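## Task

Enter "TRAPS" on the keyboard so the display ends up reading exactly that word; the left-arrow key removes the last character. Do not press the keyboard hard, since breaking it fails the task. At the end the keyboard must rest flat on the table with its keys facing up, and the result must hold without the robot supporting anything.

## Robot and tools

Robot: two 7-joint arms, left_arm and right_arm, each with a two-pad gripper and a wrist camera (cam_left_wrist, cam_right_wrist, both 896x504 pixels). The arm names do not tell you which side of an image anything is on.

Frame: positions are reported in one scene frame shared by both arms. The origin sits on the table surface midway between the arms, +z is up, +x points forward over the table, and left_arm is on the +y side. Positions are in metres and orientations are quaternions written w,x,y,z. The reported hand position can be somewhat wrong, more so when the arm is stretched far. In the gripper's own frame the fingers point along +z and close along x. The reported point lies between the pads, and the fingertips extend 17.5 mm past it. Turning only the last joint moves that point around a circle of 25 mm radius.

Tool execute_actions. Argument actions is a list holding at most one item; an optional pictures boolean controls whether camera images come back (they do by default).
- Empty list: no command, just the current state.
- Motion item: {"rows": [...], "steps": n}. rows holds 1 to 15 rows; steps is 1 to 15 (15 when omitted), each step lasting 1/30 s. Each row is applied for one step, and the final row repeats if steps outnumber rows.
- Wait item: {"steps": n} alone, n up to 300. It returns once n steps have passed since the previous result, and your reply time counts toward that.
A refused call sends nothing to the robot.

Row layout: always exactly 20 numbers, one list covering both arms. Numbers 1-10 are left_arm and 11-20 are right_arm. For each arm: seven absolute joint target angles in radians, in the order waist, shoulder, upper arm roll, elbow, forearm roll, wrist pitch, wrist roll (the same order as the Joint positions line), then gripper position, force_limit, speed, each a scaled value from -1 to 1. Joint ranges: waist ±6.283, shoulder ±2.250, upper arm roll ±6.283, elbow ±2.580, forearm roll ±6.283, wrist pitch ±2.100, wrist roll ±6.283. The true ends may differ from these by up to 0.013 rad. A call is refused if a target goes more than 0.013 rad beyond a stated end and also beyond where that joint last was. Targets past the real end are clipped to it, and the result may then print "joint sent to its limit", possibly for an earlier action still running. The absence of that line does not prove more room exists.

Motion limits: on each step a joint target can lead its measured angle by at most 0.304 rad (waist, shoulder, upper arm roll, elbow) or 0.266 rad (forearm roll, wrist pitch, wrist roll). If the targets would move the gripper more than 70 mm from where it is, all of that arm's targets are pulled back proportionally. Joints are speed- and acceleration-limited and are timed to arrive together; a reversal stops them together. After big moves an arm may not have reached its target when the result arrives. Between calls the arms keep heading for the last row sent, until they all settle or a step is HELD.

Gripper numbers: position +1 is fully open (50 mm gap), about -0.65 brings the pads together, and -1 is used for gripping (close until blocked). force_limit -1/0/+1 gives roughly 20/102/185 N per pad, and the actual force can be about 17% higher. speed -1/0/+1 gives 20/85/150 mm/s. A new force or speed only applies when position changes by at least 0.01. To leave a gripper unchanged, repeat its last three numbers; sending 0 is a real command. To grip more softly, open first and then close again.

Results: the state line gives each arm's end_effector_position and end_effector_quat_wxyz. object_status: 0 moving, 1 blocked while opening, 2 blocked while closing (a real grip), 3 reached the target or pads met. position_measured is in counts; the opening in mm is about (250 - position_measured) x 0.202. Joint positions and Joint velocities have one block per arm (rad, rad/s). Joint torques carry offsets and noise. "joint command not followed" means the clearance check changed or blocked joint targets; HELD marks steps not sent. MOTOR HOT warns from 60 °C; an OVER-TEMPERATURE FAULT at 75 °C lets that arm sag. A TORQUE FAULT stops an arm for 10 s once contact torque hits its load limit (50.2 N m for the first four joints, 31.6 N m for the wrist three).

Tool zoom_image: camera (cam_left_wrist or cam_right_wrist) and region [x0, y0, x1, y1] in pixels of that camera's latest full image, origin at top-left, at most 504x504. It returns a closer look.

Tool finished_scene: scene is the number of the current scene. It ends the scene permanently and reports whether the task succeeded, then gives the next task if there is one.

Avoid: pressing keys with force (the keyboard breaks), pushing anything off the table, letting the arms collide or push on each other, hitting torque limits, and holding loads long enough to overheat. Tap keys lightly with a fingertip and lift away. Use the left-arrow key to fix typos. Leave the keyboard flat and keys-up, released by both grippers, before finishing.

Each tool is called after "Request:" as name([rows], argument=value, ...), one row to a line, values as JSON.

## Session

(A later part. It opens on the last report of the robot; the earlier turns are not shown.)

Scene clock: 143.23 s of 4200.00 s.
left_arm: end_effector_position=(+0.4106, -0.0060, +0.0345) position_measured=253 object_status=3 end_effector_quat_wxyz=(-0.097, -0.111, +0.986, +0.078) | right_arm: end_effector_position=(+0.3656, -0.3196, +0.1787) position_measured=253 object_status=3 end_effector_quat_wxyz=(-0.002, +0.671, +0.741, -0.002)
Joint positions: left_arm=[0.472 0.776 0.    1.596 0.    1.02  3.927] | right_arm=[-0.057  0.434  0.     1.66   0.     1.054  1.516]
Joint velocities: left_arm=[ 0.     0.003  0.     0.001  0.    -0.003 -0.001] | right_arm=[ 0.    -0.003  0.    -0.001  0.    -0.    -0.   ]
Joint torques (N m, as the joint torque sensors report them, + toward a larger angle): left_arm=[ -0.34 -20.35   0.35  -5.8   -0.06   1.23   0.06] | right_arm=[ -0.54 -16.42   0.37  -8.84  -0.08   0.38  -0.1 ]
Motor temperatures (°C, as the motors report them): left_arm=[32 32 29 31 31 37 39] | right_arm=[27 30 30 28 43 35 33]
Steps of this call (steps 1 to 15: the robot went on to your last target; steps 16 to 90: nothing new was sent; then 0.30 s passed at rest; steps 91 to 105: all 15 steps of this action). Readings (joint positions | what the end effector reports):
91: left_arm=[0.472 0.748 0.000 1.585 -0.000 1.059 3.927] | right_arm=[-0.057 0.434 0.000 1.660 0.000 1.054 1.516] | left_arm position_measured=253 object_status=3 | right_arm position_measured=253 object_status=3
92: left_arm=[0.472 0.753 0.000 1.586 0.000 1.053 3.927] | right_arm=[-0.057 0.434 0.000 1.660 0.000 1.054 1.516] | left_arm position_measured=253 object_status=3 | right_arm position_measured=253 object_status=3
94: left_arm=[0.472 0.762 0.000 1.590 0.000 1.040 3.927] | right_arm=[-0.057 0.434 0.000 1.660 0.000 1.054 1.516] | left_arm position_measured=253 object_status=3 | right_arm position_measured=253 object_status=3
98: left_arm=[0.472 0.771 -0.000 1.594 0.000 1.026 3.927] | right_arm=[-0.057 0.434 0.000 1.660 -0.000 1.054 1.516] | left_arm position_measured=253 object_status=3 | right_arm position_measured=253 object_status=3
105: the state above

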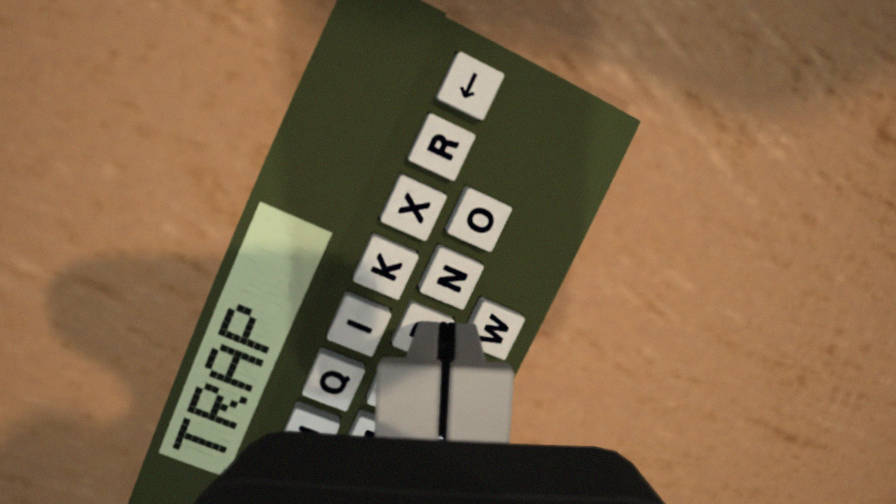

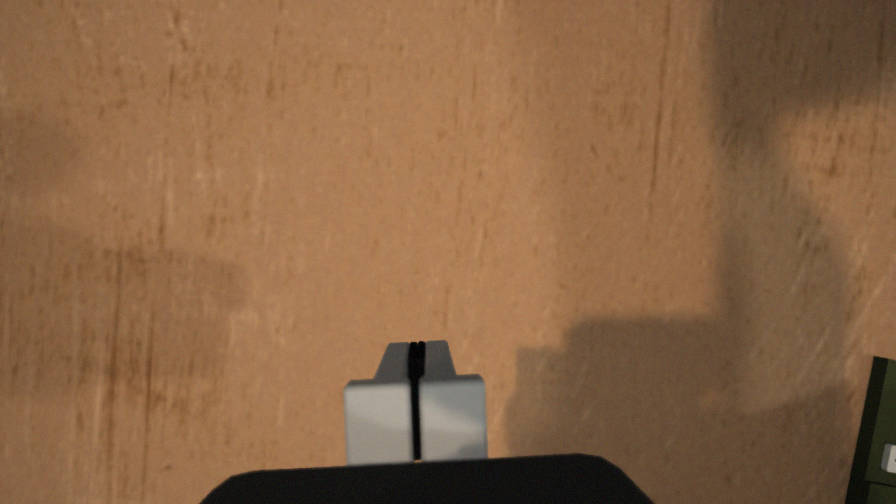

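Request:
execute_actions([
  {"rows":[[0.4717,0.7463,0,1.5850,0,1.0603,3.927,-1,0,0,-0.057,0.434,0,1.66,0,1.054,1.516,-1,0,0]],"steps":9},
], pictures=false)

Request:
execute_actions([
  {"rows":[[0.3123,0.6662,0,1.7660,0,0.9593,3.927,-1,0,0,-0.057,0.434,0,1.66,0,1.054,1.516,-1,0,0]],"steps":15},
], pictures=false)

Request:
execute_actions([
  {"steps":8},
])

Request:
zoom_image(camera="cam_left_wrist", region=[330, 220, 530, 400])

Scene clock: 146.47 s of 4200.00 s.
left_arm: end_effector_position=(+0.4104, -0.0059, +0.0511) position_measured=253 object_status=3 end_effector_quat_wxyz=(-0.098, -0.111, +0.986, +0.078) | right_arm: end_effector_position=(+0.3656, -0.3196, +0.1787) position_measured=253 object_status=3 end_effector_quat_wxyz=(-0.002, +0.671, +0.741, -0.002)
Joint positions: left_arm=[0.472 0.748 0.    1.585 0.    1.059 3.927] | right_arm=[-0.057  0.434  0.     1.66   0.     1.054  1.516]
Joint velocities: left_arm=[-0.001 -0.017  0.    -0.004 -0.001  0.018  0.001] | right_arm=[-0.     0.001 -0.    -0.001  0.     0.     0.   ]
Joint torques (N m, as the joint torque sensors report them, + toward a larger angle): left_arm=[  0.1  -20.68   0.37  -5.67  -0.03   1.    -0.01] | right_arm=[ -0.49 -16.22   0.49  -8.79  -0.16   0.4   -0.09]
Motor temperatures (°C, as the motors report them): left_arm=[32 32 29 31 31 37 39] | right_arm=[27 30 30 28 43 35 33]
Steps of this call (steps 1 to 15: the robot went on to your last target; steps 16 to 88: nothing new was sent; steps 89 to 97: all 9 steps of this action). Readings (joint positions | what the end effector reports):
89: left_arm=[0.472 0.774 0.000 1.596 0.000 1.020 3.927] | right_arm=[-0.057 0.434 0.000 1.660 -0.000 1.054 1.516] | left_arm position_measured=253 object_status=3 | right_arm position_measured=253 object_status=3
90: left_arm=[0.472 0.769 -0.000 1.595 0.000 1.027 3.927] | right_arm=[-0.057 0.434 0.000 1.660 0.000 1.054 1.516] | left_arm position_measured=253 object_status=3 | right_arm position_measured=253 object_status=3
92: left_arm=[0.472 0.756 -0.000 1.589 -0.000 1.045 3.927] | right_arm=[-0.057 0.434 0.000 1.660 0.000 1.054 1.516] | left_arm position_measured=253 object_status=3 | right_arm position_measured=253 object_status=3
96: left_arm=[0.472 0.749 0.000 1.585 0.000 1.058 3.927] | right_arm=[-0.057 0.434 0.000 1.660 -0.000 1.054 1.516] | left_arm position_measured=253 object_status=3 | right_arm position_measured=253 object_status=3
97: the state above

Scene clock: 146.97 s of 4200.00 s.
left_arm: end_effector_position=(+0.4041, +0.0722, +0.0513) position_measured=253 object_status=3 end_effector_quat_wxyz=(-0.104, -0.188, +0.974, +0.070) | right_arm: end_effector_position=(+0.3656, -0.3196, +0.1787) position_measured=253 object_status=3 end_effector_quat_wxyz=(-0.002, +0.671, +0.741, -0.002)
Joint positions: left_arm=[ 0.316  0.669 -0.     1.765 -0.     0.96   3.927] | right_arm=[-0.057  0.434  0.     1.66   0.     1.054  1.516]
Joint velocities: left_arm=[-0.027 -0.021  0.01   0.014  0.002 -0.009 -0.001] | right_arm=[-0.     0.    -0.    -0.002  0.    -0.002  0.   ]
Joint torques (N m, as the joint torque sensors report them, + toward a larger angle): left_arm=[  0.48 -18.37   0.39  -5.91  -0.02   0.81  -0.02] | right_arm=[ -0.54 -16.17   0.43  -8.87  -0.05   0.39  -0.16]
Motor temperatures (°C, as the motors report them): left_arm=[32 32 29 31 31 37 39] | right_arm=[27 30 30 28 43 35 33]
Steps of this call (steps 1 to 15: all 15 steps of this action). Readings (joint positions | what the end effector reports):
1: left_arm=[0.470 0.747 0.000 1.586 0.000 1.058 3.927] | right_arm=[-0.057 0.434 0.000 1.660 0.000 1.054 1.516] | left_arm position_measured=253 object_status=3 | right_arm position_measured=253 object_status=3
2: left_arm=[0.465 0.743 0.002 1.592 0.001 1.055 3.927] | right_arm=[-0.057 0.434 0.000 1.660 -0.000 1.054 1.516] | left_arm position_measured=253 object_status=3 | right_arm position_measured=253 object_status=3
4: left_arm=[0.439 0.728 0.003 1.618 0.001 1.039 3.927] | right_arm=[-0.057 0.434 0.000 1.660 -0.000 1.054 1.516] | left_arm position_measured=253 object_status=3 | right_arm position_measured=253 object_status=3
8: left_arm=[0.355 0.687 -0.001 1.714 -0.001 0.987 3.927] | right_arm=[-0.057 0.434 0.000 1.660 0.000 1.054 1.516] | left_arm position_measured=253 object_status=3 | right_arm position_measured=253 object_status=3
15: the state above

Scene clock: 147.23 s of 4200.00 s.
left_arm: end_effector_position=(+0.4047, +0.0732, +0.0520) position_measured=253 object_status=3 end_effector_quat_wxyz=(-0.103, -0.189, +0.974, +0.070) | right_arm: end_effector_position=(+0.3656, -0.3196, +0.1787) position_measured=253 object_status=3 end_effector_quat_wxyz=(-0.002, +0.671, +0.741, -0.002)
Joint positions: left_arm=[ 0.313  0.666 -0.     1.766 -0.     0.959  3.927] | right_arm=[-0.057  0.434  0.     1.66   0.     1.054  1.516]
Joint velocities: left_arm=[-0.001 -0.002  0.     0.001  0.    -0.    -0.   ] | right_arm=[-0.    -0.002 -0.     0.001 -0.     0.    -0.   ]
Joint torques (N m, as the joint torque sensors report them, + toward a larger angle): left_arm=[ -0.3  -18.56   0.2   -5.34  -0.06   1.24   0.1 ] | right_arm=[ -0.51 -16.28   0.46  -8.83  -0.09   0.39  -0.13]
Motor temperatures (°C, as the motors report them): left_arm=[32 32 29 31 31 37 39] | right_arm=[27 30 30 28 43 35 33]
Steps of this call (steps 1 to 8: the robot went on to your last target). Readings (joint positions | what the end effector reports):
1: left_arm=[0.315 0.668 -0.000 1.765 0.000 0.960 3.927] | right_arm=[-0.057 0.434 0.000 1.660 0.000 1.054 1.516] | left_arm position_measured=253 object_status=3 | right_arm position_measured=253 object_status=3
2: left_arm=[0.314 0.667 -0.000 1.766 -0.000 0.959 3.927] | right_arm=[-0.057 0.434 0.000 1.660 0.000 1.054 1.516] | left_arm position_measured=253 object_status=3 | right_arm position_measured=253 object_status=3
4: left_arm=[0.313 0.667 -0.000 1.766 -0.000 0.959 3.927] | right_arm=[-0.057 0.434 0.000 1.660 -0.000 1.054 1.516] | left_arm position_measured=253 object_status=3 | right_arm position_measured=253 object_status=3
8: the state above

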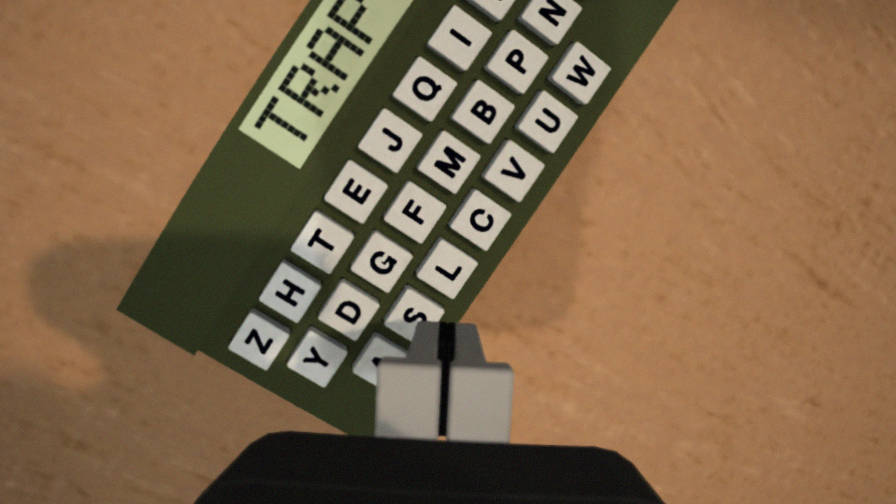

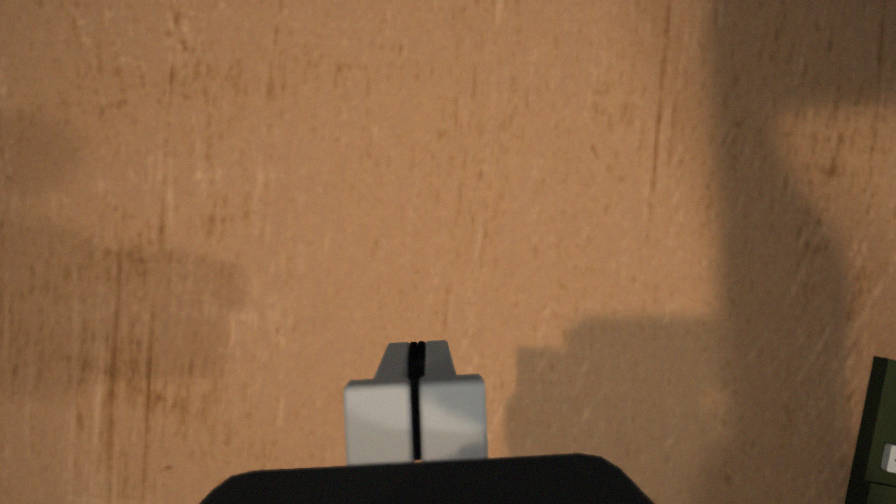

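Region (330, 220, 530, 400) of cam_left_wrist's 896x504 image, scaled by 2.520; it fills the top 454 rows of this view, and the rest is white.

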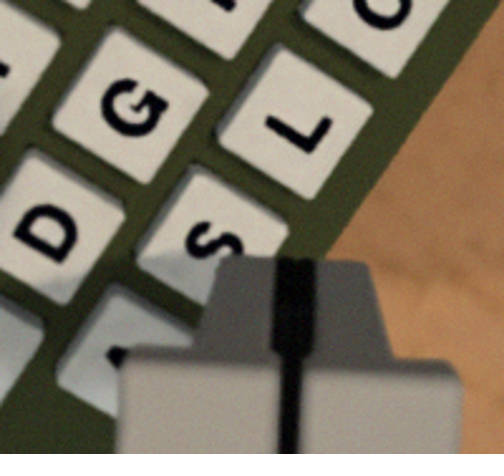

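Request:
execute_actions([
  {"rows":[[0.3123,0.6908,0,1.7743,0,0.9266,3.927,-1,0,0,-0.057,0.434,0,1.66,0,1.054,1.516,-1,0,0],[0.3123,0.6908,0,1.7743,0,0.9266,3.927,-1,0,0,-0.057,0.434,0,1.66,0,1.054,1.516,-1,0,0],[0.3123,0.6908,0,1.7743,0,0.9266,3.927,-1,0,0,-0.057,0.434,0,1.66,0,1.054,1.516,-1,0,0],[0.3123,0.6908,0,1.7743,0,0.9266,3.927,-1,0,0,-0.057,0.434,0,1.66,0,1.054,1.516,-1,0,0],[0.3123,0.6908,0,1.7743,0,0.9266,3.927,-1,0,0,-0.057,0.434,0,1.66,0,1.054,1.516,-1,0,0],[0.3123,0.6998,0,1.7774,0,0.9145,3.927,-1,0,0,-0.057,0.434,0,1.66,0,1.054,1.516,-1,0,0]],"steps":15},
])

Scene clock: 149.63 s of 4200.00 s.
left_arm: end_effector_position=(+0.4049, +0.0732, +0.0345) position_measured=253 object_status=3 end_effector_quat_wxyz=(-0.103, -0.189, +0.974, +0.070) | right_arm: end_effector_position=(+0.3656, -0.3196, +0.1787) position_measured=253 object_status=3 end_effector_quat_wxyz=(-0.002, +0.671, +0.741, -0.002)
Joint positions: left_arm=[0.312 0.699 0.    1.777 0.    0.915 3.927] | right_arm=[-0.057  0.434  0.     1.66   0.     1.054  1.516]
Joint velocities: left_arm=[-0.001  0.005  0.     0.001 -0.    -0.005 -0.   ] | right_arm=[ 0.     0.001  0.    -0.     0.    -0.001  0.   ]
Joint torques (N m, as the joint torque sensors report them, + toward a larger angle): left_arm=[ -0.03 -18.59   0.4   -4.97   0.01   1.2    0.06] | right_arm=[ -0.63 -16.34   0.43  -8.74  -0.08   0.3   -0.11]
Motor temperatures (°C, as the motors report them): left_arm=[32 32 29 31 31 37 39] | right_arm=[27 30 30 28 43 35 33]
Steps of this call (steps 1 to 15: the robot went on to your last target; steps 16 to 57: nothing new was sent; steps 58 to 72: all 15 steps of this action). Readings (joint positions | what the end effector reports):
58: left_arm=[0.312 0.668 0.000 1.766 -0.000 0.958 3.927] | right_arm=[-0.057 0.434 0.000 1.660 0.000 1.054 1.516] | left_arm position_measured=253 object_status=3 | right_arm position_measured=253 object_status=3
59: left_arm=[0.312 0.673 0.000 1.767 0.000 0.952 3.927] | right_arm=[-0.057 0.434 0.000 1.660 0.000 1.054 1.516] | left_arm position_measured=253 object_status=3 | right_arm position_measured=253 object_status=3
61: left_arm=[0.312 0.683 0.000 1.772 0.000 0.938 3.927] | right_arm=[-0.057 0.434 0.000 1.660 -0.000 1.054 1.516] | left_arm position_measured=253 object_status=3 | right_arm position_measured=253 object_status=3
65: left_arm=[0.312 0.694 -0.000 1.775 0.000 0.922 3.927] | right_arm=[-0.057 0.434 0.000 1.660 0.000 1.054 1.516] | left_arm position_measured=253 object_status=3 | right_arm position_measured=253 object_status=3
72: the state above

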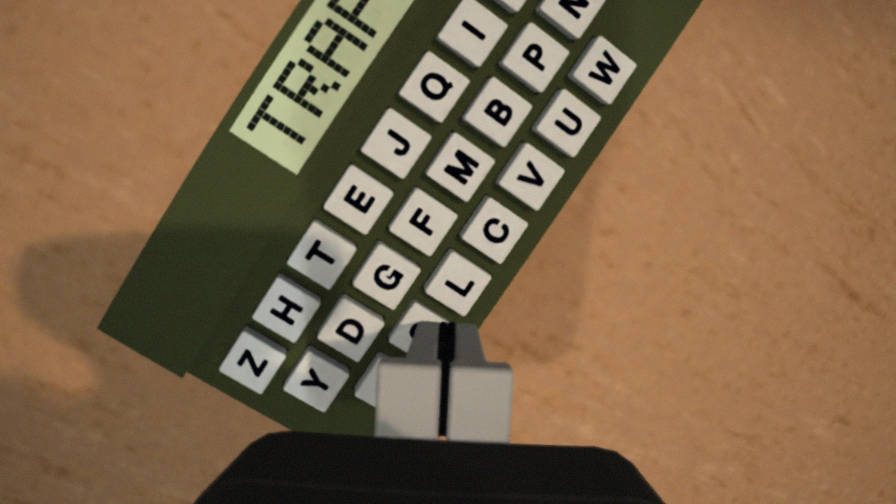

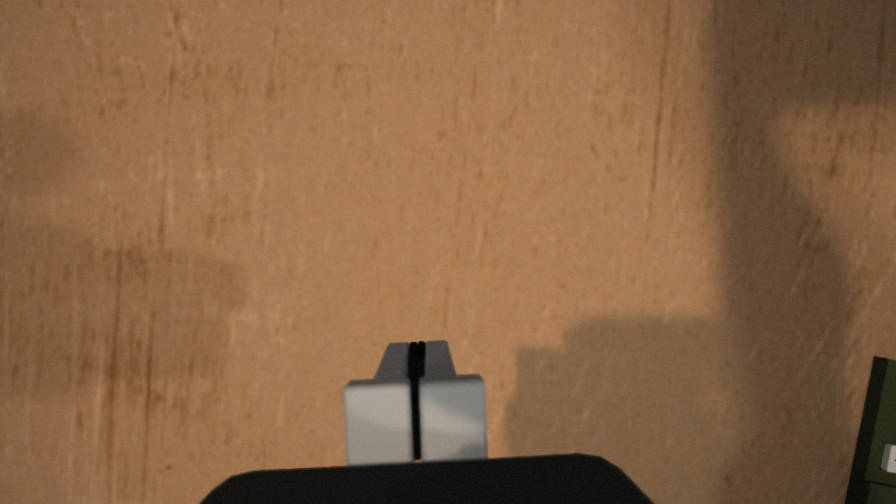

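Request:
execute_actions([
  {"rows":[[0.3123,0.6662,0,1.7660,0,0.9593,3.927,-1,0,0,-0.057,0.434,0,1.66,0,1.054,1.516,-1,0,0],[0.3123,0.6662,0,1.7660,0,0.9593,3.927,-1,0,0,-0.057,0.434,0,1.66,0,1.054,1.516,-1,0,0],[0.3123,0.6662,0,1.7660,0,0.9593,3.927,-1,0,0,-0.057,0.434,0,1.66,0,1.054,1.516,-1,0,0],[0.3123,0.6662,0,1.7660,0,0.9593,3.927,-1,0,0,-0.057,0.434,0,1.66,0,1.054,1.516,-1,0,0],[0.3123,0.6662,0,1.7660,0,0.9593,3.927,-1,0,0,-0.057,0.434,0,1.66,0,1.054,1.516,-1,0,0],[0.3123,0.6662,0,1.7660,0,0.9593,3.927,-1,0,0,-0.057,0.434,0,1.66,0,1.054,1.516,-1,0,0],[0.33,0.6529,0,1.6500,0,1.0887,3.927,-1,0,0,-0.057,0.434,0,1.66,0,1.054,1.516,-1,0,0]],"steps":15},
], pictures=false)

Request:
execute_actions([
  {"steps":8},
])

Scene clock: 153.07 s of 4200.00 s.
left_arm: end_effector_position=(+0.4227, +0.0580, +0.0816) position_measured=253 object_status=3 end_effector_quat_wxyz=(-0.103, -0.181, +0.976, +0.070) | right_arm: end_effector_position=(+0.3656, -0.3196, +0.1787) position_measured=253 object_status=3 end_effector_quat_wxyz=(-0.002, +0.671, +0.741, -0.002)
Joint positions: left_arm=[0.328 0.654 0.    1.658 0.    1.08  3.927] | right_arm=[-0.057  0.434  0.     1.66   0.     1.054  1.516]
Joint velocities: left_arm=[ 0.019 -0.027  0.    -0.165 -0.     0.185  0.001] | right_arm=[-0.  0. -0. -0. -0.  0. -0.]
Joint torques (N m, as the joint torque sensors report them, + toward a larger angle): left_arm=[ -0.3  -17.3    0.01  -5.05  -0.26   1.28  -0.14] | right_arm=[ -0.61 -16.15   0.52  -8.71  -0.11   0.42  -0.07]
Motor temperatures (°C, as the motors report them): left_arm=[32 32 29 31 31 37 39] | right_arm=[27 30 30 28 43 35 33]
Steps of this call (steps 1 to 15: the robot went on to your last target; steps 16 to 88: nothing new was sent; steps 89 to 103: all 15 steps of this action). Readings (joint positions | what the end effector reports):
89: left_arm=[0.312 0.698 -0.000 1.777 0.000 0.916 3.927] | right_arm=[-0.057 0.434 -0.000 1.660 -0.000 1.054 1.516] | left_arm position_measured=253 object_status=3 | right_arm position_measured=253 object_status=3
90: left_arm=[0.312 0.692 -0.000 1.776 0.000 0.922 3.927] | right_arm=[-0.057 0.434 0.000 1.660 -0.000 1.054 1.516] | left_arm position_measured=253 object_status=3 | right_arm position_measured=253 object_status=3
92: left_arm=[0.312 0.677 -0.000 1.770 -0.000 0.942 3.927] | right_arm=[-0.057 0.434 -0.000 1.660 0.000 1.054 1.516] | left_arm position_measured=253 object_status=3 | right_arm position_measured=253 object_status=3
96: left_arm=[0.314 0.668 -0.000 1.760 -0.000 0.965 3.927] | right_arm=[-0.057 0.434 0.000 1.660 0.000 1.054 1.516] | left_arm position_measured=253 object_status=3 | right_arm position_measured=253 object_status=3
103: the state above

Scene clock: 153.33 s of 4200.00 s.
left_arm: end_effector_position=(+0.4238, +0.0571, +0.0838) position_measured=253 object_status=3 end_effector_quat_wxyz=(-0.103, -0.181, +0.976, +0.071) | right_arm: end_effector_position=(+0.3656, -0.3196, +0.1787) position_measured=253 object_status=3 end_effector_quat_wxyz=(-0.002, +0.671, +0.741, -0.002)
Joint positions: left_arm=[0.33  0.653 0.    1.65  0.    1.089 3.927] | right_arm=[-0.057  0.434  0.     1.66   0.     1.054  1.516]
Joint velocities: left_arm=[ 0.001  0.     0.001 -0.003 -0.     0.002 -0.   ] | right_arm=[-0.     0.     0.     0.002  0.     0.001  0.   ]
Joint torques (N m, as the joint torque sensors report them, + toward a larger angle): left_arm=[  0.1  -18.85   0.39  -6.25   0.05   1.53   0.08] | right_arm=[ -0.62 -16.29   0.33  -8.89  -0.17   0.38  -0.08]
Motor temperatures (°C, as the motors report them): left_arm=[32 32 29 31 31 37 39] | right_arm=[27 30 30 28 43 35 33]
Steps of this call (steps 1 to 8: the robot went on to your last target). Readings (joint positions | what the end effector reports):
1: left_arm=[0.329 0.653 0.000 1.654 0.000 1.084 3.927] | right_arm=[-0.057 0.434 0.000 1.660 0.000 1.054 1.516] | left_arm position_measured=253 object_status=3 | right_arm position_measured=253 object_status=3
2: left_arm=[0.329 0.653 0.000 1.652 0.000 1.086 3.927] | right_arm=[-0.057 0.434 0.000 1.660 0.000 1.054 1.516] | left_arm position_measured=253 object_status=3 | right_arm position_measured=253 object_status=3
4: left_arm=[0.329 0.653 0.000 1.651 0.000 1.088 3.927] | right_arm=[-0.057 0.434 0.000 1.660 0.000 1.054 1.516] | left_arm position_measured=253 object_status=3 | right_arm position_measured=253 object_status=3
8: the state above

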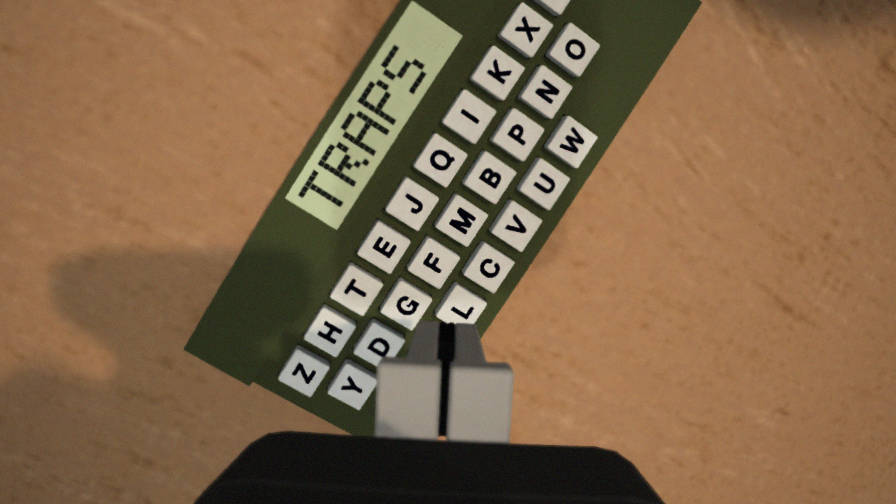

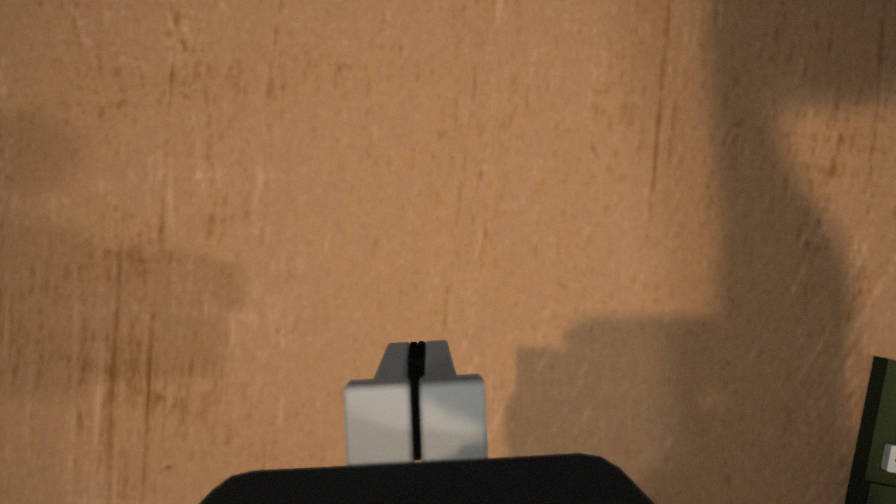

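The display reads "TRAPS" and the arm is clear of the keyboard.

Request:
finished_scene(scene=2)

The scene is finished: the task was done.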